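## Task

Find the box whose top face shows the letter A and set it down fully inside the tote near the door, with no part overhanging the rim. It must be the only thing moved into the tote. Every other box stays on its desk, nothing new may end up on the floor, and the robot must finish upright and not leaning. The box must stay in place on its own, without the robot supporting it.

## Robot and tools

Robot: a simulated Hello Robot Stretch 4 with a single arm. It has an omni-wheel base, a lift that travels up a mast, a telescoping arm that reaches forward, a three-joint wrist (yaw, pitch, roll) and a two-finger gripper. It stands about 1.6 m tall, and the base rim lies within 0.23 m of the base origin. Loose objects may occasionally get nudged by outside pushes.

Frames: the base frame sits on the floor under the base centre, with x ahead, y to the left and z up. hand_pose is reported in this frame. It is the point between the fingers, 0.015 m back from the tips, and its printed value can be a little off. The odometry frame is where the base frame was when the scene began. base_odometry counts wheel rotation only, so slipping shows up as travel. Heading runs from -3.142 to 3.142, positive to the left.

execute_actions(actions, cameras): actions is a list holding one action object, or none; an empty list just reports state and images. An action may hold "base", "joints" or both, plus optional "pace" ("slow", "default", "fast", "max") and "contact_limits". Alternatively it holds only {"end_of_arm": "enable_torque"}, which re-powers any wrist or gripper motor that shut off. base takes exactly one relative offset from where the base last measured itself: translate_m (metres, forward positive, -2 to 2), strafe_m (metres, left positive, -2 to 2) or rotate_rad (radians, counter-clockwise positive, -3.2 to 3.2). joints is a dictionary of absolute targets by name: lift_m 0 to 1.2 m; arm_m 0 to 0.55 m of extension; wrist_yaw_rad -1.134 to 4.276 (0 faces forward, positive turns left, 3.14 tucks it back, and above 3.4 the arm may obstruct it); wrist_pitch_rad -1.117 to 4.259 (0 level, 1.57 points down); wrist_roll_rad -1.117 to 4.259 (0 keeps the fingers level, positive turns clockwise when viewed from behind); gripper_m 0 to 0.08 m of finger gap. Joint targets beyond range get clipped and flagged; other bad values or unknown keys reject the whole call. contact_limits takes only arm_m, from 0 (gentlest) to 0.75 (firmest), defaulting to 0.5. cameras lists head_camera, head_left_camera, head_right_camera, wrist_camera, or "all"; leaving it out or null returns all of them, and [] returns none. Motions inside one action begin together. A joint or base left out of an action may still be pushing toward an earlier target.

wait(seconds 0 to 10) commands nothing new and then reports like an empty action. zoom_image(camera, region [x0,y0,x1,y1] in pixels, at most 504x504, origin at top left) enlarges part of a camera's latest image. read_manual only returns licence texts. finished_scene(scene 1 or 2) ends that scene for good and reports whether the goal was met, then gives the next task. Once a call reports a stop, the remaining motion and finish calls in that same reply are skipped.

Cameras: head_camera looks down and ahead from the top of the mast, so you turn the base to aim it. head_left_camera and head_right_camera are fisheyes that also show the base and arm. wrist_camera looks along the fingers, with the tips near the bottom of its image. Useful starting unfold: lift_m 0.4 with wrist_yaw_rad 0 in a single action.

Reading results: base_status and joint_status give each motion's outcome. "done" means it reached its target; for the base, the wheels turned the full amount even if they slipped. "off_target" means it stopped short and may still be pushing. "contact_stop_at_<key>" means it hit something; that part goes slack, so a lift may sag under load and the base may drift. "limit_stop_at_<name>" is a built-in stop: own_body is a self-collision, often with the gripper tilted up and rolled, and tilt means a lean above 6 degrees that disables lift, arm and wheels. "torque_fault" means a wrist or gripper motor switched off and needs enable_torque. on_its_own lists what happened without being commanded; "held at" is the held target. lidar_m gives 12 ranges in 30-degree sectors, counter-clockwise from straight ahead, where "-" means empty or closer than 0.25 m. wrist_depth_mm is a 7x7 grid of depths from 100 to 2000 mm. turned_by_wheels differing from turned_by_imu by more than about 0.1 rad hints at a collision or slip. base_tilt is in degrees. motor_effort is a percentage, with the peak during the action in brackets.

Gripping: command a gap smaller than the object to squeeze. While holding, the reading stays above the command and status shows "off_target". Gripper effort held more than about 50 from zero causes a fault and the object can drop.

Avoid: dropping or slamming objects, hard shoves, knocking other boxes off desks, driving or turning with over 1 kg held while arm_m exceeds 0.2 (tipping risk, worse at fast paces), forceful pushes with the gripper raised high, and pressing the gripper into surfaces during base or arm moves. Open the gripper and withdraw so the box rests on its own before finishing.

Each tool is called after "Call:" by a JSON object that holds its "name" and its "arguments", one argument or row to a line.

## Session

Call:
{"name": "execute_actions", "arguments": {
  "actions": []
}}

Scene clock: 0.00 s.
base_odometry: x=+0.000 y=+0.000 heading=+0.000 (m, m, rad; odometry frame)
turned_by_wheels: +0.000 (rad since the last result)
turned_by_imu: +0.000 (rad since the last result)
base_tilt: forward=-0.8 right=-0.2 (deg)
lidar_m: 1.48 2.11 1.02 0.78 0.76 0.83 0.82 0.79 0.86 0.93 0.91 0.98
base_status: not commanded
joint_positions: lift_m=+0.242 arm_m=-0.001 wrist_yaw_rad=+3.206 wrist_pitch_rad=+0.008 wrist_roll_rad=-0.009 gripper_m=+0.040
joint_status: not commanded
motor_effort: lift_m=+21 arm_m=-1 wrist_yaw_rad=-1 wrist_pitch_rad=-10 wrist_roll_rad=+2 gripper_m=-2 wheel_0=+0 wheel_1=+0 wheel_2=+1 (%)
hand_pose: x=-0.0479 y=+0.0736 z=+0.4182 quat_wxyz=(-0.032, -0.004, -0.005, +0.999) (m; base frame)
wrist_depth_mm: - - 141 1808 1537 1060 820 / - - 131 1808 1464 1042 820 / - 106 140 268 1336 1042 809 / 148 141 143 1808 1464 1042 798 / 204 1618 1756 1863 1430 1060 798 / 217 1576 1618 1499 1366 1042 809 / 219 1138 108 1098 136 119 778
pictures: head_camera, head_left_camera, head_right_camera, wrist_camera
Images, in order (width x height): head_camera 420x560, head_left_camera 420x672, head_right_camera 420x672, wrist_camera 616x392.

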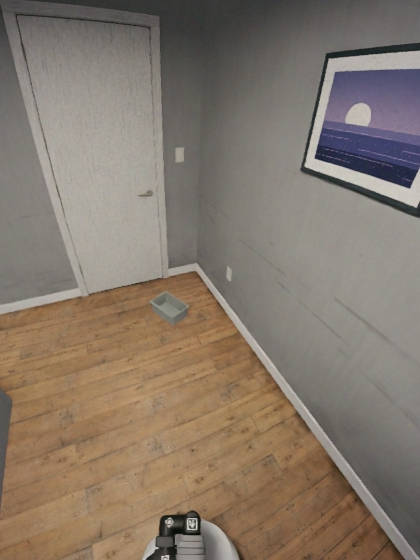

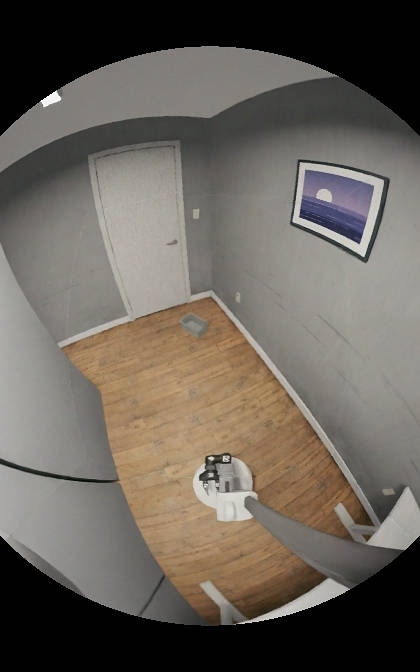

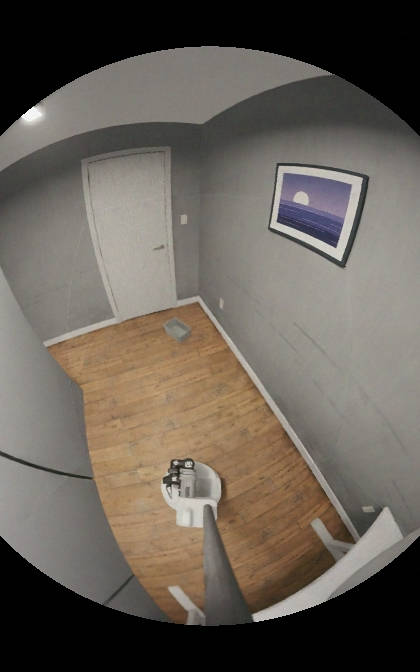

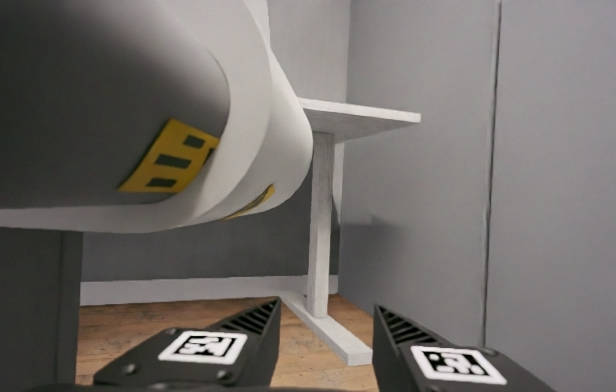

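Call:
{"name": "execute_actions", "arguments": {
  "actions": [
    {"base":{"rotate_rad":-2.68},"joints":{"lift_m":0.4,"wrist_yaw_rad":0},"pace":"fast"}
  ],
  "cameras": ["head_camera"]
}}

Call:
{"name": "zoom_image", "arguments": {
  "camera": "head_camera",
  "region": [40,160,380,340]
}}

Scene clock: 5.87 s.
base_odometry: x=+0.000 y=+0.000 heading=-2.679 (m, m, rad; odometry frame)
turned_by_wheels: -2.679 (rad since the last result)
turned_by_imu: -2.672 (rad since the last result)
base_tilt: forward=-0.7 right=-0.2 (deg)
lidar_m: 0.78 0.82 0.95 0.91 0.97 1.36 1.63 1.07 0.78 0.76 0.78 0.83
base_status: done
joint_positions: lift_m=+0.400 arm_m=-0.001 wrist_yaw_rad=+0.001 wrist_pitch_rad=+0.008 wrist_roll_rad=-0.009 gripper_m=+0.040
joint_status: all done
motor_effort: lift_m=+25(29) arm_m=-1(1) wrist_yaw_rad=+0(5) wrist_pitch_rad=-9(12) wrist_roll_rad=+1(2) gripper_m=-3(3) wheel_0=+5(15) wheel_1=+3(11) wheel_2=+0(10) (%)
hand_pose: x=+0.3827 y=-0.0873 z=+0.5762 quat_wxyz=(+1.000, -0.005, +0.004, +0.000) (m; base frame)
wrist_depth_mm: 1430 1464 1430 1397 1336 1366 1255 / 1430 1397 1397 1397 1366 1366 1182 / 866 759 917 842 750 1336 1078 / 1430 1430 1430 1366 1366 960 1078 / 1464 1430 1430 1430 1430 1397 1118 / 1464 1464 1464 1397 1397 1397 1118 / 1229 1464 107 1397 136 119 1160
pictures: head_camera
Images, in order (width x height): head_camera 420x560.

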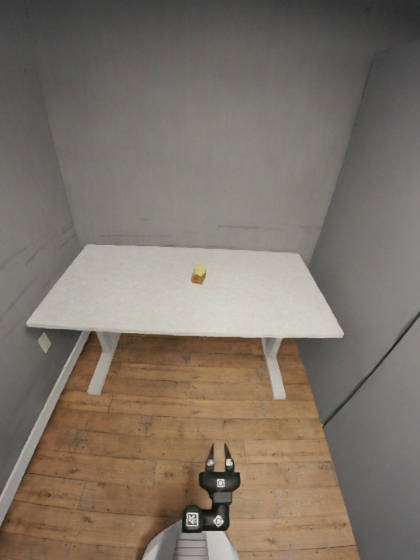

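Region (40, 160, 380, 340) of head_camera's 420x560 image, scaled by 1.482, with more detail than that image has; it fills the top 267 rows of this view, and the rest is white.

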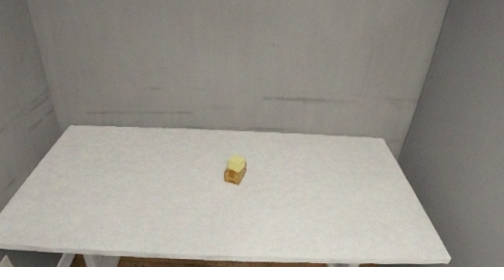

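Call:
{"name": "execute_actions", "arguments": {
  "actions": [
    {"base":{"strafe_m":0.085},"joints":{"lift_m":0.97,"wrist_pitch_rad":1.57,"gripper_m":0.08},"pace":"fast"}
  ],
  "cameras": []
}}

Call:
{"name": "execute_actions", "arguments": {
  "actions": [
    {"base":{"translate_m":0.55},"joints":{"arm_m":0.36},"pace":"fast"}
  ],
  "cameras": ["head_camera","wrist_camera"]
}}

Scene clock: 11.90 s.
base_odometry: x=+0.038 y=-0.076 heading=-2.680 (m, m, rad; odometry frame)
turned_by_wheels: +0.000 (rad since the last result)
turned_by_imu: -0.002 (rad since the last result)
base_tilt: forward=-0.7 right=-0.2 (deg)
lidar_m: 0.78 0.82 0.87 0.82 0.87 1.22 1.48 1.20 0.90 0.85 0.88 0.83
base_status: done
joint_positions: lift_m=+0.970 arm_m=-0.001 wrist_yaw_rad=+0.000 wrist_pitch_rad=+1.570 wrist_roll_rad=-0.009 gripper_m=+0.080
joint_status: all done
motor_effort: lift_m=+26(30) arm_m=-1(1) wrist_yaw_rad=+0(1) wrist_pitch_rad=-2(11) wrist_roll_rad=+2(1) gripper_m=+0(3) wheel_0=-3(17) wheel_1=+1(13) wheel_2=+0(2) (%)
hand_pose: x=+0.1701 y=-0.0874 z=+0.9351 quat_wxyz=(+0.707, -0.003, +0.707, +0.003) (m; base frame)
wrist_depth_mm: 1138 1118 1118 1098 1078 1078 1078 / 1138 1138 1138 1098 1078 1098 1042 / 1138 1138 1118 1118 1098 1078 1060 / 1160 1118 1118 1060 1118 1060 1060 / 1138 1138 891 904 1078 1098 1042 / 1160 1138 904 891 1078 1060 1060 / 1160 - 149 878 1118 119 1060
pictures: none
No camera images: the call's "cameras" was empty. Leave "cameras" out to get every camera's image.

Scene clock: 14.87 s.
base_odometry: x=-0.454 y=-0.322 heading=-2.679 (m, m, rad; odometry frame)
turned_by_wheels: +0.001 (rad since the last result)
turned_by_imu: +0.000 (rad since the last result)
base_tilt: forward=-0.7 right=-0.3 (deg)
lidar_m: 0.25 0.27 0.38 0.82 0.85 1.20 2.02 1.18 0.90 0.84 0.35 0.25
base_status: done
joint_positions: lift_m=+0.970 arm_m=+0.359 wrist_yaw_rad=+0.000 wrist_pitch_rad=+1.570 wrist_roll_rad=-0.010 gripper_m=+0.080
joint_status: all done
motor_effort: lift_m=+26(26) arm_m=+6(11) wrist_yaw_rad=-2(1) wrist_pitch_rad=-4(3) wrist_roll_rad=+2(2) gripper_m=-1(0) wheel_0=+7(11) wheel_1=+5(14) wheel_2=-1(11) (%)
hand_pose: x=+0.5301 y=-0.0874 z=+0.9352 quat_wxyz=(+0.707, -0.003, +0.707, +0.003) (m; base frame)
wrist_depth_mm: 382 379 370 366 362 362 355 / 384 379 370 278 362 355 355 / 382 375 370 315 364 357 355 / 382 377 373 366 364 357 355 / 379 379 373 366 366 359 353 / 379 375 370 368 364 357 357 / 384 - 149 368 364 119 355
pictures: head_camera, wrist_camera
camera_calibration (this result's frames):
wrist_camera: T_world_to_cam=[[0.0305104, -0.998954, -0.0340598, -0.0647723], [-0.999144, -0.0314329, 0.0268867, 0.549215], [-0.0279291, 0.0332103, -0.999058, 1.11092], [0, 0, 0, 1]] pos_world=[0.581749, -0.0843351, 1.0929]
Images, in order (width x height): head_camera 420x560, wrist_camera 616x392.

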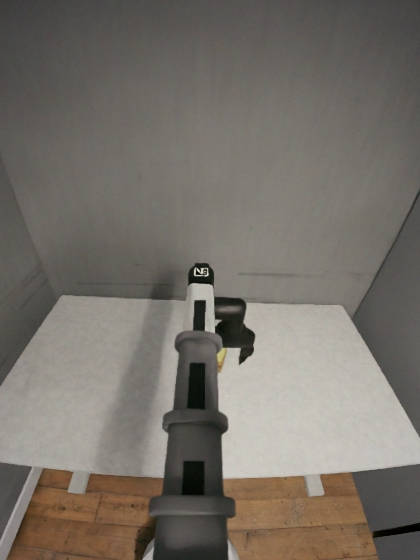

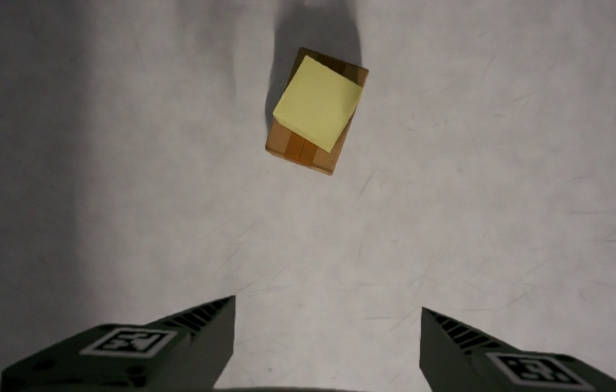

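Call:
{"name": "execute_actions", "arguments": {
  "actions": [
    {"base":{"strafe_m":0.01},"joints":{"lift_m":0.89,"arm_m":0.475,"wrist_roll_rad":0.42},"pace":"fast"}
  ],
  "cameras": ["wrist_camera"]
}}

Scene clock: 19.90 s.
base_odometry: x=-0.450 y=-0.330 heading=-2.679 (m, m, rad; odometry frame)
turned_by_wheels: +0.000 (rad since the last result)
turned_by_imu: -0.002 (rad since the last result)
base_tilt: forward=-0.7 right=-0.1 (deg)
lidar_m: 0.25 0.27 0.37 0.81 0.86 1.21 2.07 1.23 0.89 0.86 0.36 0.28
base_status: done
joint_positions: lift_m=+0.890 arm_m=+0.474 wrist_yaw_rad=+0.000 wrist_pitch_rad=+1.570 wrist_roll_rad=+0.420 gripper_m=+0.080
joint_status: all done
motor_effort: lift_m=+17(23) arm_m=+6(8) wrist_yaw_rad=+1(0) wrist_pitch_rad=-2(2) wrist_roll_rad=+3(3) gripper_m=-1(0) wheel_0=-4(13) wheel_1=+4(17) wheel_2=+0(1) (%)
hand_pose: x=+0.6450 y=-0.0874 z=+0.8559 quat_wxyz=(+0.692, +0.147, +0.691, -0.147) (m; base frame)
wrist_depth_mm: 298 293 290 289 282 282 278 / 298 293 291 289 285 281 276 / 298 296 290 286 286 279 279 / 298 294 293 287 285 282 276 / 297 294 291 200 283 279 278 / 298 293 290 199 283 279 278 / 298 - 149 286 285 119 277
pictures: wrist_camera
camera_calibration (this result's frames):
wrist_camera: T_world_to_cam=[[-0.387908, -0.921054, -0.0344428, 0.206041], [-0.921627, 0.387143, 0.0269055, 0.652773], [-0.0114471, 0.0421802, -0.999044, 1.02511], [0, 0, 0, 1]] pos_world=[0.693273, -0.106181, 1.01366]
Images, in order (width x height): wrist_camera 616x392.

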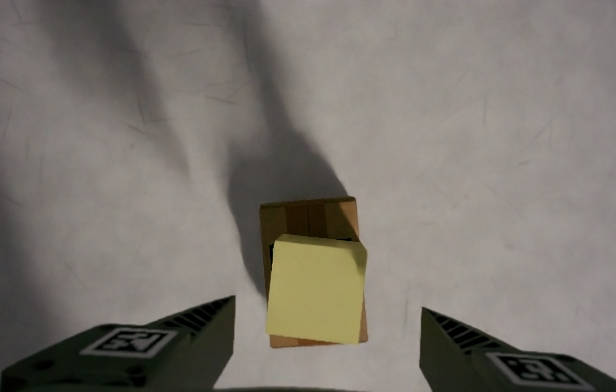

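Call:
{"name": "execute_actions", "arguments": {
  "actions": [
    {"joints":{"lift_m":0.832,"arm_m":0.486}}
  ],
  "cameras": []
}}

Call:
{"name": "execute_actions", "arguments": {
  "actions": [
    {"joints":{"gripper_m":0.03}}
  ],
  "cameras": ["wrist_camera"]
}}

Call:
{"name": "execute_actions", "arguments": {
  "actions": [
    {"joints":{"lift_m":0.85}}
  ],
  "cameras": []
}}

Call:
{"name": "execute_actions", "arguments": {
  "actions": [
    {"joints":{"arm_m":0.345}}
  ],
  "cameras": ["wrist_camera"]
}}

Scene clock: 25.30 s.
base_odometry: x=-0.450 y=-0.330 heading=-2.679 (m, m, rad; odometry frame)
turned_by_wheels: +0.000 (rad since the last result)
turned_by_imu: -0.002 (rad since the last result)
base_tilt: forward=-0.8 right=-0.2 (deg)
lidar_m: 0.25 0.27 0.37 0.81 0.85 1.20 2.03 1.25 0.91 0.86 0.38 0.26
base_status: not commanded
joint_positions: lift_m=+0.832 arm_m=+0.485 wrist_yaw_rad=+0.000 wrist_pitch_rad=+1.570 wrist_roll_rad=+0.420 gripper_m=+0.080
joint_status: all done
motor_effort: lift_m=+16(16) arm_m=+6(6) wrist_yaw_rad=-1(0) wrist_pitch_rad=-5(4) wrist_roll_rad=+3(3) gripper_m=-1(1) wheel_0=-4(4) wheel_1=+4(3) wheel_2=+0(0) (%)
hand_pose: x=+0.6560 y=-0.0874 z=+0.7980 quat_wxyz=(+0.692, +0.147, +0.691, -0.147) (m; base frame)
wrist_depth_mm: 236 234 232 229 226 224 221 / 236 234 232 229 225 224 221 / 237 234 230 229 227 223 222 / 237 235 232 229 225 223 220 / 236 236 232 178 226 223 222 / 237 234 179 140 166 224 222 / 238 - 141 140 145 119 220
pictures: none
No camera images: the call's "cameras" was empty. Leave "cameras" out to get every camera's image.

Scene clock: 26.40 s.
base_odometry: x=-0.450 y=-0.330 heading=-2.679 (m, m, rad; odometry frame)
turned_by_wheels: +0.000 (rad since the last result)
turned_by_imu: +0.000 (rad since the last result)
base_tilt: forward=-0.7 right=-0.1 (deg)
lidar_m: 0.26 0.28 0.36 0.80 0.86 1.19 2.03 1.21 0.93 0.86 0.33 0.28
base_status: not commanded
joint_positions: lift_m=+0.832 arm_m=+0.485 wrist_yaw_rad=+0.000 wrist_pitch_rad=+1.570 wrist_roll_rad=+0.420 gripper_m=+0.047
joint_status: gripper_m off_target (ended at +0.047, target +0.030)
on_its_own: gripper_m is held at +0.041, not at your +0.030, by its contact guard: the fingers met something
motor_effort: lift_m=+16(16) arm_m=+6(6) wrist_yaw_rad=+0(1) wrist_pitch_rad=-5(1) wrist_roll_rad=+2(2) gripper_m=-40(37) wheel_0=-4(4) wheel_1=+4(3) wheel_2=+0(0) (%)
hand_pose: x=+0.6560 y=-0.0874 z=+0.7980 quat_wxyz=(+0.692, +0.147, +0.691, -0.147) (m; base frame)
wrist_depth_mm: 237 235 232 228 226 223 222 / 236 234 231 229 226 224 221 / 237 235 232 229 227 223 221 / 237 235 232 229 226 224 221 / 236 236 232 178 225 224 222 / 237 236 231 140 144 223 222 / 237 235 115 140 137 110 222
pictures: wrist_camera
camera_calibration (this result's frames):
wrist_camera: T_world_to_cam=[[-0.388033, -0.921005, -0.0343469, 0.208308], [-0.921571, 0.38726, 0.0271332, 0.664226], [-0.0116887, 0.0421817, -0.999042, 0.967517], [0, 0, 0, 1]] pos_world=[0.704271, -0.106187, 0.955722]
Images, in order (width x height): wrist_camera 616x392.

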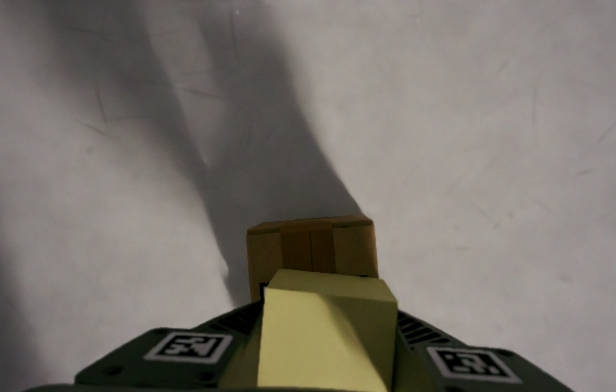

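Scene clock: 27.17 s.
base_odometry: x=-0.450 y=-0.330 heading=-2.679 (m, m, rad; odometry frame)
turned_by_wheels: +0.000 (rad since the last result)
turned_by_imu: +0.000 (rad since the last result)
base_tilt: forward=-0.7 right=-0.1 (deg)
lidar_m: 0.25 0.25 0.37 0.80 0.86 1.18 2.65 1.24 0.91 0.87 0.37 0.26
base_status: not commanded
joint_positions: lift_m=+0.850 arm_m=+0.485 wrist_yaw_rad=+0.000 wrist_pitch_rad=+1.570 wrist_roll_rad=+0.420 gripper_m=+0.047
joint_status: all done
on_its_own: gripper_m is held at +0.041, not at your +0.030, by its contact guard: the fingers met something
motor_effort: lift_m=+27(29) arm_m=+6(6) wrist_yaw_rad=+0(0) wrist_pitch_rad=-1(3) wrist_roll_rad=+3(3) gripper_m=-40(39) wheel_0=-4(5) wheel_1=+4(4) wheel_2=+0(0) (%)
hand_pose: x=+0.6560 y=-0.0874 z=+0.8151 quat_wxyz=(+0.692, +0.147, +0.691, -0.147) (m; base frame)
wrist_depth_mm: 255 254 249 247 243 239 237 / 255 253 249 246 242 239 237 / 255 253 250 245 243 239 238 / 254 253 248 246 244 239 238 / 254 252 248 195 242 241 238 / 255 252 249 140 145 241 237 / 255 252 115 140 137 110 238
pictures: none
No camera images: the call's "cameras" was empty. Leave "cameras" out to get every camera's image.

Scene clock: 28.63 s.
base_odometry: x=-0.450 y=-0.330 heading=-2.679 (m, m, rad; odometry frame)
turned_by_wheels: +0.000 (rad since the last result)
turned_by_imu: -0.001 (rad since the last result)
base_tilt: forward=-0.8 right=-0.2 (deg)
lidar_m: 0.25 0.28 0.35 0.81 0.85 1.20 2.66 1.23 0.91 0.87 0.37 0.26
base_status: not commanded
joint_positions: lift_m=+0.850 arm_m=+0.346 wrist_yaw_rad=+0.000 wrist_pitch_rad=+1.570 wrist_roll_rad=+0.420 gripper_m=+0.047
joint_status: all done
on_its_own: gripper_m is held at +0.041, not at your +0.030, by its contact guard: the fingers met something
motor_effort: lift_m=+27(27) arm_m=-6(7) wrist_yaw_rad=+2(0) wrist_pitch_rad=-5(4) wrist_roll_rad=+2(2) gripper_m=-39(40) wheel_0=-4(4) wheel_1=+4(4) wheel_2=+0(0) (%)
hand_pose: x=+0.5171 y=-0.0874 z=+0.8151 quat_wxyz=(+0.692, +0.147, +0.691, -0.147) (m; base frame)
wrist_depth_mm: 256 252 198 246 244 240 237 / 256 251 198 245 243 240 238 / 256 252 198 246 243 241 237 / 256 252 249 245 244 240 237 / 256 253 249 246 244 239 238 / 256 253 249 140 145 240 238 / 256 253 116 141 137 110 238
pictures: wrist_camera
camera_calibration (this result's frames):
wrist_camera: T_world_to_cam=[[-0.388357, -0.920872, -0.0342637, 0.15512], [-0.921432, 0.387577, 0.0273309, 0.535577], [-0.0118884, 0.0421858, -0.999039, 0.983082], [0, 0, 0, 1]] pos_world=[0.565427, -0.106204, 0.972814]
Images, in order (width x height): wrist_camera 616x392.

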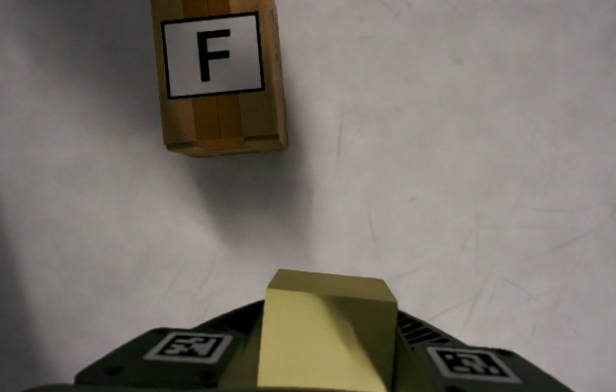

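Call:
{"name": "execute_actions", "arguments": {
  "actions": [
    {"joints":{"lift_m":0.783}}
  ],
  "cameras": []
}}

Call:
{"name": "execute_actions", "arguments": {
  "actions": [
    {"joints":{"gripper_m":0.08}}
  ],
  "cameras": []
}}

Call:
{"name": "execute_actions", "arguments": {
  "actions": [
    {"joints":{"lift_m":0.87},"pace":"fast"}
  ],
  "cameras": []
}}

Call:
{"name": "execute_actions", "arguments": {
  "actions": [
    {"base":{"rotate_rad":-2.95},"joints":{"arm_m":0,"wrist_roll_rad":0},"pace":"max"}
  ],
  "cameras": []
}}

Call:
{"name": "execute_actions", "arguments": {
  "actions": [
    {"base":{"translate_m":2},"joints":{"lift_m":0.4},"pace":"max"}
  ],
  "cameras": []
}}

Call:
{"name": "execute_actions", "arguments": {
  "actions": [
    {"base":{"rotate_rad":1.3},"pace":"fast"}
  ],
  "cameras": ["head_left_camera"]
}}

Scene clock: 36.03 s.
base_odometry: x=-0.450 y=-0.330 heading=-2.679 (m, m, rad; odometry frame)
turned_by_wheels: +0.000 (rad since the last result)
turned_by_imu: -0.002 (rad since the last result)
base_tilt: forward=-0.8 right=-0.2 (deg)
lidar_m: 0.25 0.27 0.37 0.81 0.85 1.20 2.67 1.22 0.90 0.86 0.36 0.26
base_status: not commanded
joint_positions: lift_m=+0.783 arm_m=+0.346 wrist_yaw_rad=+0.000 wrist_pitch_rad=+1.570 wrist_roll_rad=+0.420 gripper_m=+0.047
joint_status: all done
on_its_own: gripper_m is held at +0.041, not at your +0.030, by its contact guard: the fingers met something
motor_effort: lift_m=+16(26) arm_m=-6(6) wrist_yaw_rad=+0(1) wrist_pitch_rad=-5(2) wrist_roll_rad=+2(2) gripper_m=-40(40) wheel_0=-5(4) wheel_1=+4(4) wheel_2=+0(0) (%)
hand_pose: x=+0.5171 y=-0.0874 z=+0.7490 quat_wxyz=(+0.692, +0.147, +0.691, -0.147) (m; base frame)
wrist_depth_mm: 186 132 131 180 178 175 174 / 186 132 131 180 177 176 174 / 186 172 181 179 178 176 174 / 186 185 182 180 178 176 174 / 187 185 182 180 178 175 174 / 186 184 181 141 145 176 174 / 187 185 116 141 137 110 175
pictures: none
No camera images: the call's "cameras" was empty. Leave "cameras" out to get every camera's image.

Scene clock: 37.07 s.
base_odometry: x=-0.450 y=-0.330 heading=-2.679 (m, m, rad; odometry frame)
turned_by_wheels: +0.000 (rad since the last result)
turned_by_imu: +0.000 (rad since the last result)
base_tilt: forward=-0.8 right=-0.2 (deg)
lidar_m: 0.25 0.25 0.36 0.77 0.86 1.21 2.03 1.24 0.91 0.87 0.36 0.25
base_status: not commanded
joint_positions: lift_m=+0.783 arm_m=+0.346 wrist_yaw_rad=+0.000 wrist_pitch_rad=+1.570 wrist_roll_rad=+0.420 gripper_m=+0.080
joint_status: all done
motor_effort: lift_m=+16(16) arm_m=-6(6) wrist_yaw_rad=-1(1) wrist_pitch_rad=-2(4) wrist_roll_rad=+2(2) gripper_m=+0(40) wheel_0=-4(4) wheel_1=+4(4) wheel_2=+0(0) (%)
hand_pose: x=+0.5171 y=-0.0874 z=+0.7490 quat_wxyz=(+0.692, +0.147, +0.691, -0.147) (m; base frame)
wrist_depth_mm: 186 132 131 179 178 176 174 / 186 133 131 180 178 176 174 / 186 172 181 180 177 175 174 / 187 184 182 180 178 176 174 / 185 184 182 180 178 176 174 / 186 185 180 142 165 175 174 / 187 - 143 142 145 118 174
pictures: none
No camera images: the call's "cameras" was empty. Leave "cameras" out to get every camera's image.

Scene clock: 38.20 s.
base_odometry: x=-0.450 y=-0.330 heading=-2.679 (m, m, rad; odometry frame)
turned_by_wheels: +0.000 (rad since the last result)
turned_by_imu: +0.000 (rad since the last result)
base_tilt: forward=-0.7 right=-0.1 (deg)
lidar_m: 0.25 0.27 0.39 0.81 0.86 1.21 2.03 1.26 0.91 0.86 0.36 0.28
base_status: not commanded
joint_positions: lift_m=+0.870 arm_m=+0.346 wrist_yaw_rad=+0.000 wrist_pitch_rad=+1.570 wrist_roll_rad=+0.420 gripper_m=+0.080
joint_status: all done
motor_effort: lift_m=+26(28) arm_m=-6(6) wrist_yaw_rad=+1(0) wrist_pitch_rad=-6(3) wrist_roll_rad=+2(2) gripper_m=+0(1) wheel_0=-4(5) wheel_1=+4(4) wheel_2=+0(0) (%)
hand_pose: x=+0.5171 y=-0.0874 z=+0.8351 quat_wxyz=(+0.692, +0.147, +0.691, -0.147) (m; base frame)
wrist_depth_mm: 277 272 218 266 263 260 259 / 276 273 219 264 264 259 257 / 274 272 220 266 262 259 256 / 277 273 271 266 264 260 259 / 277 273 271 267 263 259 258 / 277 273 271 229 262 260 257 / 277 - 148 266 264 118 258
pictures: none
No camera images: the call's "cameras" was empty. Leave "cameras" out to get every camera's image.

Scene clock: 40.97 s.
base_odometry: x=-0.450 y=-0.330 heading=+0.656 (m, m, rad; odometry frame)
turned_by_wheels: -2.949 (rad since the last result)
turned_by_imu: -2.941 (rad since the last result)
base_tilt: forward=-0.7 right=-0.2 (deg)
lidar_m: 2.66 1.07 0.88 0.64 0.33 0.27 0.25 0.34 0.46 0.81 0.93 1.48
base_status: done
joint_positions: lift_m=+0.870 arm_m=+0.001 wrist_yaw_rad=+0.000 wrist_pitch_rad=+1.570 wrist_roll_rad=+0.000 gripper_m=+0.080
joint_status: all done
motor_effort: lift_m=+25(26) arm_m=-6(6) wrist_yaw_rad=+1(1) wrist_pitch_rad=-1(3) wrist_roll_rad=+1(3) gripper_m=-1(0) wheel_0=+7(13) wheel_1=+5(15) wheel_2=+2(10) (%)
hand_pose: x=+0.1721 y=-0.0874 z=+0.8352 quat_wxyz=(+0.707, +0.000, +0.707, +0.000) (m; base frame)
wrist_depth_mm: 1042 1025 1008 1008 991 991 976 / 1042 1042 1025 1008 976 976 960 / 1025 1042 1008 1008 991 976 976 / 991 1025 1025 991 976 976 960 / 1042 1042 788 788 960 960 976 / 1025 1008 788 778 991 991 976 / 1008 - 148 778 991 119 946
pictures: none
No camera images: the call's "cameras" was empty. Leave "cameras" out to get every camera's image.

Scene clock: 47.47 s.
base_odometry: x=+1.135 y=+0.890 heading=+0.656 (m, m, rad; odometry frame)
turned_by_wheels: +0.001 (rad since the last result)
turned_by_imu: -0.002 (rad since the last result)
base_tilt: forward=-0.8 right=-0.2 (deg)
lidar_m: 0.69 0.81 1.33 0.54 0.56 0.91 2.25 1.42 1.19 0.63 0.84 0.67
base_status: done
joint_positions: lift_m=+0.400 arm_m=+0.001 wrist_yaw_rad=+0.000 wrist_pitch_rad=+1.570 wrist_roll_rad=+0.000 gripper_m=+0.080
joint_status: all done
motor_effort: lift_m=+17(22) arm_m=-6(6) wrist_yaw_rad=+1(0) wrist_pitch_rad=-2(2) wrist_roll_rad=+1(1) gripper_m=+0(1) wheel_0=+5(14) wheel_1=+5(6) wheel_2=-1(14) (%)
hand_pose: x=+0.1721 y=-0.0874 z=+0.3659 quat_wxyz=(+0.707, +0.000, +0.707, +0.000) (m; base frame)
wrist_depth_mm: 539 539 530 521 521 508 504 / 539 539 525 521 517 512 504 / 544 530 525 517 517 508 504 / 539 535 530 525 517 504 512 / 539 329 312 310 517 508 504 / 539 315 307 306 303 508 500 / 325 - 149 301 304 119 500
pictures: none
No camera images: the call's "cameras" was empty. Leave "cameras" out to get every camera's image.

Scene clock: 49.07 s.
base_odometry: x=+1.135 y=+0.890 heading=+1.955 (m, m, rad; odometry frame)
turned_by_wheels: +1.299 (rad since the last result)
turned_by_imu: +1.294 (rad since the last result)
base_tilt: forward=-0.8 right=-0.2 (deg)
lidar_m: 2.16 0.51 0.65 1.57 1.90 1.31 0.80 0.64 0.76 0.68 0.73 0.99
base_status: done
joint_positions: lift_m=+0.400 arm_m=+0.001 wrist_yaw_rad=+0.000 wrist_pitch_rad=+1.570 wrist_roll_rad=+0.000 gripper_m=+0.080
joint_status: not commanded
motor_effort: lift_m=+17(17) arm_m=-6(6) wrist_yaw_rad=+0(0) wrist_pitch_rad=-3(2) wrist_roll_rad=+1(1) gripper_m=-2(1) wheel_0=-5(14) wheel_1=-5(13) wheel_2=-1(11) (%)
hand_pose: x=+0.1721 y=-0.0874 z=+0.3659 quat_wxyz=(+0.707, +0.000, +0.707, +0.000) (m; base frame)
wrist_depth_mm: 544 530 530 521 517 508 500 / 539 530 525 530 517 508 508 / 544 530 525 521 517 504 500 / 539 535 530 525 512 508 504 / 544 329 312 310 517 508 504 / 544 312 307 306 306 508 508 / 324 - 149 306 303 119 504
pictures: head_left_camera
Images, in order (width x height): head_left_camera 420x672.

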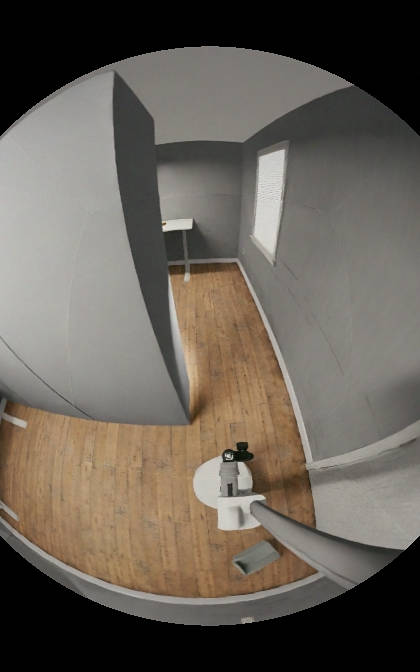

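Call:
{"name": "execute_actions", "arguments": {
  "actions": [
    {"base":{"strafe_m":-0.13},"pace":"max"}
  ],
  "cameras": []
}}

Call:
{"name": "execute_actions", "arguments": {
  "actions": [
    {"base":{"translate_m":1.5},"pace":"max"}
  ],
  "cameras": []
}}

Call:
{"name": "execute_actions", "arguments": {
  "actions": [
    {"base":{"rotate_rad":1.0},"pace":"fast"}
  ],
  "cameras": ["head_left_camera","head_camera"]
}}

Scene clock: 53.33 s.
base_odometry: x=+1.255 y=+0.939 heading=+1.956 (m, m, rad; odometry frame)
turned_by_wheels: +0.000 (rad since the last result)
turned_by_imu: -0.002 (rad since the last result)
base_tilt: forward=-0.8 right=-0.1 (deg)
lidar_m: 1.88 0.61 0.68 1.59 1.89 1.29 1.21 0.57 0.59 0.56 0.59 0.79
base_status: done
joint_positions: lift_m=+0.400 arm_m=+0.001 wrist_yaw_rad=+0.000 wrist_pitch_rad=+1.570 wrist_roll_rad=+0.000 gripper_m=+0.080
joint_status: not commanded
motor_effort: lift_m=+17(17) arm_m=-6(6) wrist_yaw_rad=+1(0) wrist_pitch_rad=-3(3) wrist_roll_rad=+1(1) gripper_m=+0(1) wheel_0=+1(18) wheel_1=+2(15) wheel_2=+0(1) (%)
hand_pose: x=+0.1721 y=-0.0874 z=+0.3659 quat_wxyz=(+0.707, +0.000, +0.707, +0.000) (m; base frame)
wrist_depth_mm: 544 535 530 517 517 508 504 / 539 535 521 521 517 500 508 / 539 535 525 525 521 508 508 / 544 535 530 521 517 508 504 / 544 327 312 312 517 512 508 / 539 315 306 303 303 508 504 / 327 - 148 306 303 119 504
pictures: none
No camera images: the call's "cameras" was empty. Leave "cameras" out to get every camera's image.

Scene clock: 57.60 s.
base_odometry: x=+0.691 y=+2.329 heading=+1.957 (m, m, rad; odometry frame)
turned_by_wheels: +0.001 (rad since the last result)
turned_by_imu: +0.000 (rad since the last result)
base_tilt: forward=-0.7 right=-0.2 (deg)
lidar_m: 1.58 1.30 1.69 2.45 0.80 0.66 2.12 0.77 0.50 0.47 0.49 0.62
base_status: done
joint_positions: lift_m=+0.400 arm_m=+0.001 wrist_yaw_rad=+0.000 wrist_pitch_rad=+1.570 wrist_roll_rad=+0.000 gripper_m=+0.080
joint_status: not commanded
motor_effort: lift_m=+17(17) arm_m=-6(6) wrist_yaw_rad=-1(0) wrist_pitch_rad=-3(3) wrist_roll_rad=+0(1) gripper_m=-2(1) wheel_0=+6(14) wheel_1=+4(13) wheel_2=+1(18) (%)
hand_pose: x=+0.1721 y=-0.0874 z=+0.3659 quat_wxyz=(+0.707, +0.000, +0.707, +0.000) (m; base frame)
wrist_depth_mm: 544 539 530 525 517 512 500 / 539 539 525 521 517 512 508 / 539 530 525 521 517 508 508 / 539 530 530 521 508 508 508 / 539 327 312 312 512 508 508 / 539 314 307 304 304 512 508 / 322 - 149 303 303 119 500
pictures: none
No camera images: the call's "cameras" was empty. Leave "cameras" out to get every camera's image.

Scene clock: 59.03 s.
base_odometry: x=+0.691 y=+2.329 heading=+2.956 (m, m, rad; odometry frame)
turned_by_wheels: +0.999 (rad since the last result)
turned_by_imu: +0.995 (rad since the last result)
base_tilt: forward=-0.7 right=-0.1 (deg)
lidar_m: 1.64 2.41 0.83 0.68 2.16 0.82 0.53 0.48 0.50 0.58 1.24 1.30
base_status: done
joint_positions: lift_m=+0.400 arm_m=+0.001 wrist_yaw_rad=+0.000 wrist_pitch_rad=+1.570 wrist_roll_rad=+0.000 gripper_m=+0.080
joint_status: not commanded
motor_effort: lift_m=+17(17) arm_m=-6(6) wrist_yaw_rad=-1(0) wrist_pitch_rad=-1(2) wrist_roll_rad=+1(1) gripper_m=-1(1) wheel_0=-4(15) wheel_1=-4(13) wheel_2=-2(13) (%)
hand_pose: x=+0.1721 y=-0.0874 z=+0.3659 quat_wxyz=(+0.707, +0.000, +0.707, +0.000) (m; base frame)
wrist_depth_mm: 539 535 525 521 512 512 508 / 539 535 530 517 512 512 508 / 535 539 525 521 512 504 500 / 539 535 525 525 517 508 504 / 539 329 312 314 521 508 504 / 539 314 309 304 303 508 508 / 324 - 149 304 301 119 500
pictures: head_camera, head_left_camera
Images, in order (width x height): head_camera 420x560, head_left_camera 420x672.

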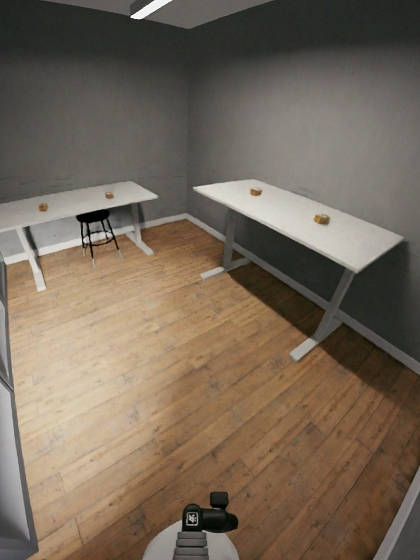

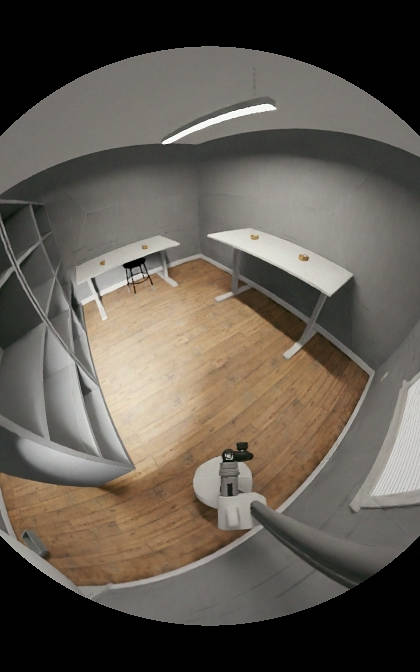

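Call:
{"name": "zoom_image", "arguments": {
  "camera": "head_camera",
  "region": [240,175,340,235]
}}

Call:
{"name": "execute_actions", "arguments": {
  "actions": [
    {"base":{"translate_m":1.0},"pace":"max"}
  ],
  "cameras": ["head_camera","head_right_camera"]
}}

Call:
{"name": "zoom_image", "arguments": {
  "camera": "head_camera",
  "region": [0,195,120,275]
}}

Call:
{"name": "zoom_image", "arguments": {
  "camera": "head_right_camera",
  "region": [230,230,400,370]
}}

Region (240, 175, 340, 235) of head_camera's 420x560 image, scaled by 5.040, with more detail than that image has; it fills the top 302 rows of this view, and the rest is white.

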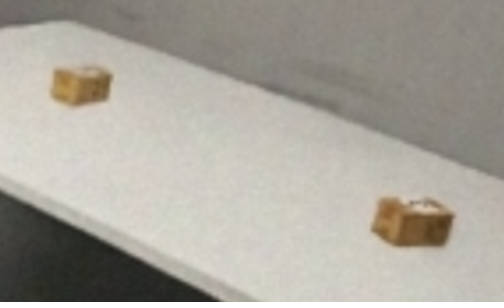

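Scene clock: 65.80 s.
base_odometry: x=-0.292 y=+2.513 heading=+2.956 (m, m, rad; odometry frame)
turned_by_wheels: +0.001 (rad since the last result)
turned_by_imu: -0.001 (rad since the last result)
base_tilt: forward=-0.8 right=-0.2 (deg)
lidar_m: 0.84 1.63 1.66 1.19 1.10 1.14 1.37 1.24 1.28 0.69 0.64 0.66
base_status: done
joint_positions: lift_m=+0.400 arm_m=+0.001 wrist_yaw_rad=+0.000 wrist_pitch_rad=+1.570 wrist_roll_rad=+0.000 gripper_m=+0.080
joint_status: not commanded
motor_effort: lift_m=+17(17) arm_m=-6(6) wrist_yaw_rad=-1(0) wrist_pitch_rad=-2(2) wrist_roll_rad=+1(1) gripper_m=-1(2) wheel_0=+5(15) wheel_1=+3(12) wheel_2=+0(15) (%)
hand_pose: x=+0.1721 y=-0.0874 z=+0.3659 quat_wxyz=(+0.707, +0.000, +0.707, +0.000) (m; base frame)
wrist_depth_mm: 535 530 525 521 512 508 504 / 539 530 525 521 517 508 500 / 544 535 525 525 517 508 500 / 544 535 521 525 512 508 508 / 539 329 312 312 517 508 504 / 544 314 307 304 303 504 508 / 324 - 149 306 301 119 500
pictures: head_camera, head_right_camera
Images, in order (width x height): head_camera 420x560, head_right_camera 420x672.

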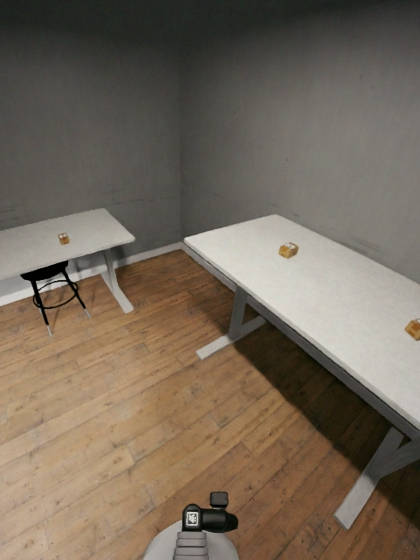

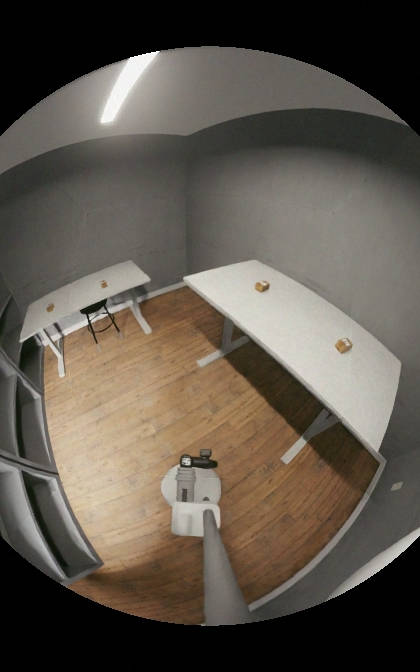

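Region (0, 195, 120, 275) of head_camera's 420x560 image, scaled by 4.200, with more detail than that image has.

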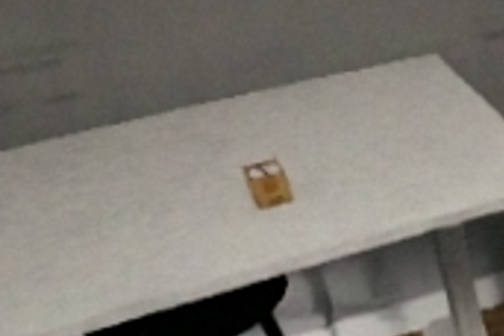

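Region (230, 230, 400, 370) of head_right_camera's 420x672 image, scaled by 2.965, with more detail than that image has; it fills the top 415 rows of this view, and the rest is white.

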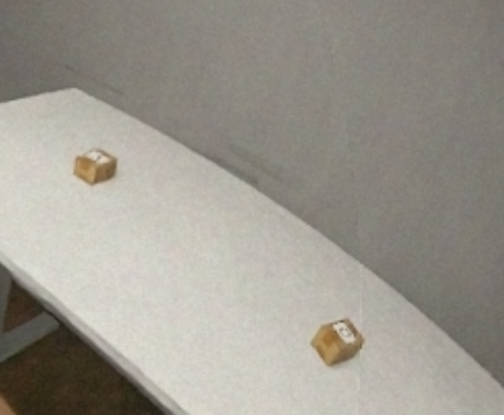

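Call:
{"name": "execute_actions", "arguments": {
  "actions": [
    {"base":{"rotate_rad":-0.65},"joints":{"lift_m":1.15,"wrist_pitch_rad":0.55,"arm_m":0.15},"pace":"fast"}
  ],
  "cameras": ["head_camera","wrist_camera"]
}}

Call:
{"name": "zoom_image", "arguments": {
  "camera": "wrist_camera",
  "region": [50,60,250,220]
}}

Scene clock: 72.03 s.
base_odometry: x=-0.292 y=+2.513 heading=+2.307 (m, m, rad; odometry frame)
turned_by_wheels: -0.649 (rad since the last result)
turned_by_imu: -0.650 (rad since the last result)
base_tilt: forward=-0.8 right=-0.1 (deg)
lidar_m: 0.64 0.81 1.63 1.65 1.31 1.12 1.12 1.51 1.24 1.26 0.72 0.65
base_status: done
joint_positions: lift_m=+1.150 arm_m=+0.149 wrist_yaw_rad=+0.000 wrist_pitch_rad=+0.553 wrist_roll_rad=+0.000 gripper_m=+0.080
joint_status: all done
motor_effort: lift_m=+26(30) arm_m=+6(9) wrist_yaw_rad=+1(1) wrist_pitch_rad=-9(16) wrist_roll_rad=+1(1) gripper_m=-1(1) wheel_0=+5(13) wheel_1=+2(8) wheel_2=+0(10) (%)
hand_pose: x=+0.5009 y=-0.0874 z=+1.2162 quat_wxyz=(+0.962, +0.000, +0.273, +0.000) (m; base frame)
wrist_depth_mm: 1366 1229 1138 1060 976 904 878 / 1430 1281 1205 1118 1025 976 917 / 976 931 991 976 991 976 931 / 750 768 750 759 715 741 759 / 603 609 609 609 603 609 621 / 1708 525 496 508 508 512 512 / 1576 - 149 452 430 119 459
pictures: head_camera, wrist_camera
camera_calibration (this result's frames):
wrist_camera: T_world_to_cam=[[0.0399157, -0.999203, -0.000419384, -0.0999328], [-0.548139, -0.0215459, -0.83611, 1.33703], [0.835435, 0.0336038, -0.548562, 0.410567], [0, 0, 0, 1]] pos_world=[0.393867, -0.0848422, 1.34309]
Images, in order (width x height): head_camera 420x560, wrist_camera 616x392.

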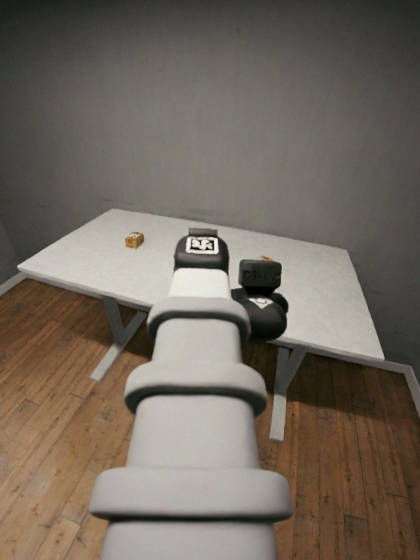

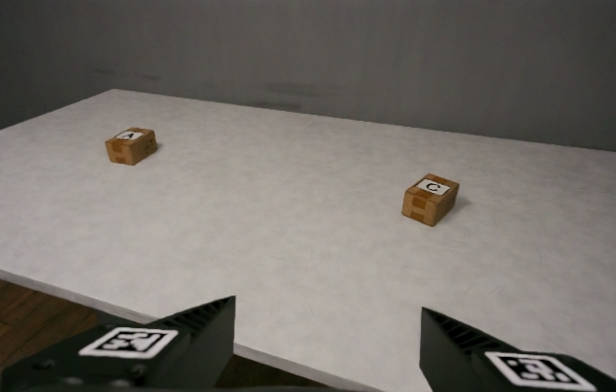

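Region (50, 60, 250, 220) of wrist_camera's 616x392 image, scaled by 2.520; it fills the top 403 rows of this view, and the rest is white.

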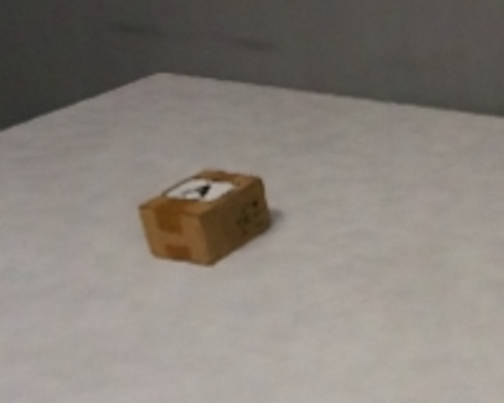

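Call:
{"name": "execute_actions", "arguments": {
  "actions": [
    {"base":{"rotate_rad":0.36},"joints":{"wrist_pitch_rad":1.57,"wrist_roll_rad":0.6,"lift_m":1.12},"pace":"fast"}
  ],
  "cameras": []
}}

Call:
{"name": "execute_actions", "arguments": {
  "actions": [
    {"base":{"translate_m":0.55},"joints":{"arm_m":0.46},"pace":"max"}
  ],
  "cameras": ["wrist_camera"]
}}

Scene clock: 77.67 s.
base_odometry: x=-0.292 y=+2.513 heading=+2.665 (m, m, rad; odometry frame)
turned_by_wheels: +0.359 (rad since the last result)
turned_by_imu: +0.356 (rad since the last result)
base_tilt: forward=-0.8 right=-0.2 (deg)
lidar_m: 0.77 1.11 1.63 1.44 1.13 1.11 1.64 1.26 1.25 1.38 0.66 0.63
base_status: done
joint_positions: lift_m=+1.120 arm_m=+0.149 wrist_yaw_rad=+0.000 wrist_pitch_rad=+1.570 wrist_roll_rad=+0.600 gripper_m=+0.080
joint_status: all done
motor_effort: lift_m=+16(24) arm_m=+6(6) wrist_yaw_rad=+0(0) wrist_pitch_rad=+0(6) wrist_roll_rad=+3(7) gripper_m=-1(1) wheel_0=-7(10) wheel_1=-7(11) wheel_2=-5(5) (%)
hand_pose: x=+0.3201 y=-0.0874 z=+1.0859 quat_wxyz=(+0.676, +0.209, +0.675, -0.209) (m; base frame)
wrist_depth_mm: 1336 1255 1281 1255 1255 1229 1205 / 1308 1281 1255 1255 1255 1229 1205 / 1281 1308 1281 1281 1255 1229 1205 / 1281 1308 1255 1255 1255 1205 1182 / 1281 1308 1255 1281 1229 1205 1229 / 1308 1255 1281 1042 1042 1205 1205 / 1308 - 149 1042 1025 119 1205
pictures: none
No camera images: the call's "cameras" was empty. Leave "cameras" out to get every camera's image.

Scene clock: 80.83 s.
base_odometry: x=-0.781 y=+2.764 heading=+2.666 (m, m, rad; odometry frame)
turned_by_wheels: +0.001 (rad since the last result)
turned_by_imu: +0.000 (rad since the last result)
base_tilt: forward=-0.8 right=-0.2 (deg)
lidar_m: 0.25 0.35 1.31 1.43 1.56 1.54 1.70 1.58 0.60 0.25 0.25 0.25
base_status: done
joint_positions: lift_m=+1.120 arm_m=+0.459 wrist_yaw_rad=+0.000 wrist_pitch_rad=+1.570 wrist_roll_rad=+0.600 gripper_m=+0.080
joint_status: all done
motor_effort: lift_m=+17(16) arm_m=+6(8) wrist_yaw_rad=+0(2) wrist_pitch_rad=-2(4) wrist_roll_rad=+2(3) gripper_m=-1(1) wheel_0=+6(11) wheel_1=+5(18) wheel_2=-1(13) (%)
hand_pose: x=+0.6301 y=-0.0874 z=+1.0859 quat_wxyz=(+0.676, +0.209, +0.675, -0.209) (m; base frame)
wrist_depth_mm: 297 294 290 290 285 281 278 / 298 294 291 287 283 281 276 / 300 294 290 285 285 279 278 / 300 294 290 238 285 281 278 / 298 294 293 237 286 281 277 / 297 294 290 287 285 282 278 / 298 - 149 286 285 119 277
pictures: wrist_camera
camera_calibration (this result's frames):
wrist_camera: T_world_to_cam=[[-0.546673, -0.836631, -0.0345922, 0.315756], [-0.837338, 0.546019, 0.0269776, 0.593539], [-0.0036823, 0.0437133, -0.999037, 1.24997], [0, 0, 0, 1]] pos_world=[0.674211, -0.114553, 1.24368]
Images, in order (width x height): wrist_camera 616x392.

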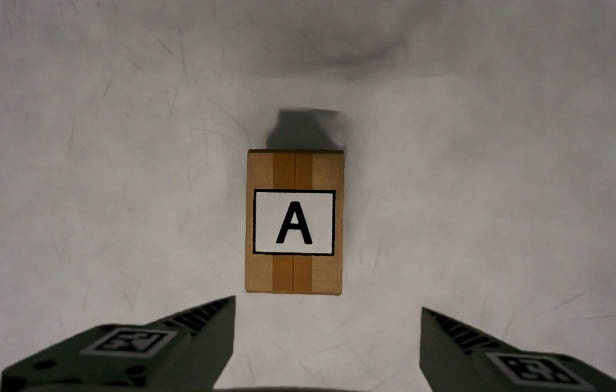

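Call:
{"name": "execute_actions", "arguments": {
  "actions": [
    {"joints":{"lift_m":1.015,"arm_m":0.5,"wrist_roll_rad":0.57}}
  ],
  "cameras": ["wrist_camera"]
}}

Call:
{"name": "execute_actions", "arguments": {
  "actions": [
    {"joints":{"gripper_m":0.04}}
  ],
  "cameras": []
}}

Call:
{"name": "execute_actions", "arguments": {
  "actions": [
    {"joints":{"lift_m":1.045}}
  ],
  "cameras": ["wrist_camera"]
}}

Scene clock: 85.60 s.
base_odometry: x=-0.781 y=+2.764 heading=+2.666 (m, m, rad; odometry frame)
turned_by_wheels: +0.000 (rad since the last result)
turned_by_imu: -0.002 (rad since the last result)
base_tilt: forward=-0.7 right=-0.2 (deg)
lidar_m: 0.25 0.36 1.32 1.43 1.58 1.56 1.68 1.62 0.64 0.28 0.25 0.25
base_status: not commanded
joint_positions: lift_m=+1.015 arm_m=+0.499 wrist_yaw_rad=+0.000 wrist_pitch_rad=+1.570 wrist_roll_rad=+0.570 gripper_m=+0.080
joint_status: all done
motor_effort: lift_m=+16(16) arm_m=+6(5) wrist_yaw_rad=-2(0) wrist_pitch_rad=-5(1) wrist_roll_rad=+0(4) gripper_m=-2(1) wheel_0=+6(6) wheel_1=+4(4) wheel_2=-1(1) (%)
hand_pose: x=+0.6700 y=-0.0874 z=+0.9810 quat_wxyz=(+0.679, +0.199, +0.678, -0.199) (m; base frame)
wrist_depth_mm: 188 185 183 181 179 177 175 / 188 186 183 181 179 177 175 / 188 186 183 182 179 177 176 / 188 185 183 181 179 177 175 / 188 186 183 131 130 178 175 / 187 186 160 131 129 177 176 / 189 - 132 131 130 119 175
pictures: wrist_camera
camera_calibration (this result's frames):
wrist_camera: T_world_to_cam=[[-0.522055, -0.852216, -0.0344372, 0.315918], [-0.852896, 0.521374, 0.0271788, 0.637832], [-0.0052076, 0.0435602, -0.999037, 1.14627], [0, 0, 0, 1]] pos_world=[0.714901, -0.11325, 1.13872]
Images, in order (width x height): wrist_camera 616x392.

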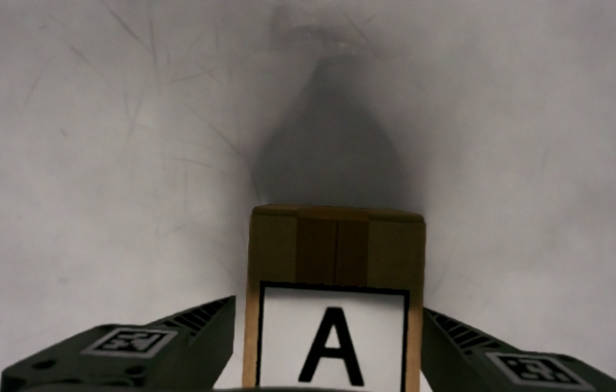

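Scene clock: 86.60 s.
base_odometry: x=-0.781 y=+2.764 heading=+2.666 (m, m, rad; odometry frame)
turned_by_wheels: +0.000 (rad since the last result)
turned_by_imu: +0.000 (rad since the last result)
base_tilt: forward=-0.8 right=-0.2 (deg)
lidar_m: 0.25 0.38 1.31 1.43 1.57 1.54 1.70 1.60 0.60 0.29 0.25 0.25
base_status: not commanded
joint_positions: lift_m=+1.015 arm_m=+0.499 wrist_yaw_rad=+0.000 wrist_pitch_rad=+1.570 wrist_roll_rad=+0.570 gripper_m=+0.059
joint_status: gripper_m off_target (ended at +0.059, target +0.040)
on_its_own: gripper_m is held at +0.054, not at your +0.040, by its contact guard: the fingers met something
motor_effort: lift_m=+16(16) arm_m=+6(6) wrist_yaw_rad=-1(0) wrist_pitch_rad=-3(3) wrist_roll_rad=+1(0) gripper_m=-40(43) wheel_0=+6(6) wheel_1=+4(4) wheel_2=-1(1) (%)
hand_pose: x=+0.6700 y=-0.0874 z=+0.9810 quat_wxyz=(+0.679, +0.199, +0.678, -0.199) (m; base frame)
wrist_depth_mm: 187 186 183 182 179 177 176 / 188 185 184 181 179 177 175 / 189 186 184 182 180 177 176 / 188 186 183 180 178 178 176 / 188 186 184 131 130 178 176 / 189 186 142 131 130 178 177 / 188 - 126 131 129 109 175
pictures: none
No camera images: the call's "cameras" was empty. Leave "cameras" out to get every camera's image.

Scene clock: 87.53 s.
base_odometry: x=-0.781 y=+2.764 heading=+2.666 (m, m, rad; odometry frame)
turned_by_wheels: +0.000 (rad since the last result)
turned_by_imu: +0.000 (rad since the last result)
base_tilt: forward=-0.8 right=-0.2 (deg)
lidar_m: 0.25 0.39 1.30 1.41 1.58 1.57 1.70 1.61 0.62 0.28 0.25 0.25
base_status: not commanded
joint_positions: lift_m=+1.045 arm_m=+0.499 wrist_yaw_rad=+0.000 wrist_pitch_rad=+1.570 wrist_roll_rad=+0.570 gripper_m=+0.059
joint_status: all done
on_its_own: gripper_m is held at +0.054, not at your +0.040, by its contact guard: the fingers met something
motor_effort: lift_m=+27(28) arm_m=+6(6) wrist_yaw_rad=+0(1) wrist_pitch_rad=-2(2) wrist_roll_rad=+0(1) gripper_m=-40(39) wheel_0=+6(6) wheel_1=+4(4) wheel_2=-1(1) (%)
hand_pose: x=+0.6700 y=-0.0874 z=+1.0101 quat_wxyz=(+0.679, +0.199, +0.678, -0.199) (m; base frame)
wrist_depth_mm: 216 216 214 210 208 206 202 / 217 216 213 211 208 205 204 / 219 216 212 210 208 206 204 / 219 216 213 210 208 206 204 / 218 216 213 131 130 206 204 / 219 216 142 131 130 206 204 / 220 - 126 131 130 109 204
pictures: wrist_camera
camera_calibration (this result's frames):
wrist_camera: T_world_to_cam=[[-0.522034, -0.852229, -0.0344346, 0.316902], [-0.852909, 0.521352, 0.0271831, 0.637045], [-0.00521371, 0.0435601, -0.999037, 1.17535], [0, 0, 0, 1]] pos_world=[0.714903, -0.113249, 1.16782]
Images, in order (width x height): wrist_camera 616x392.

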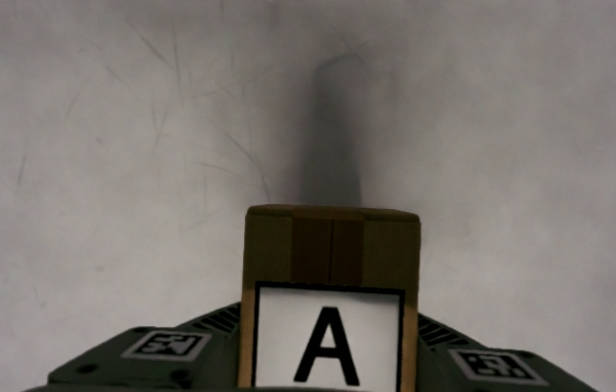

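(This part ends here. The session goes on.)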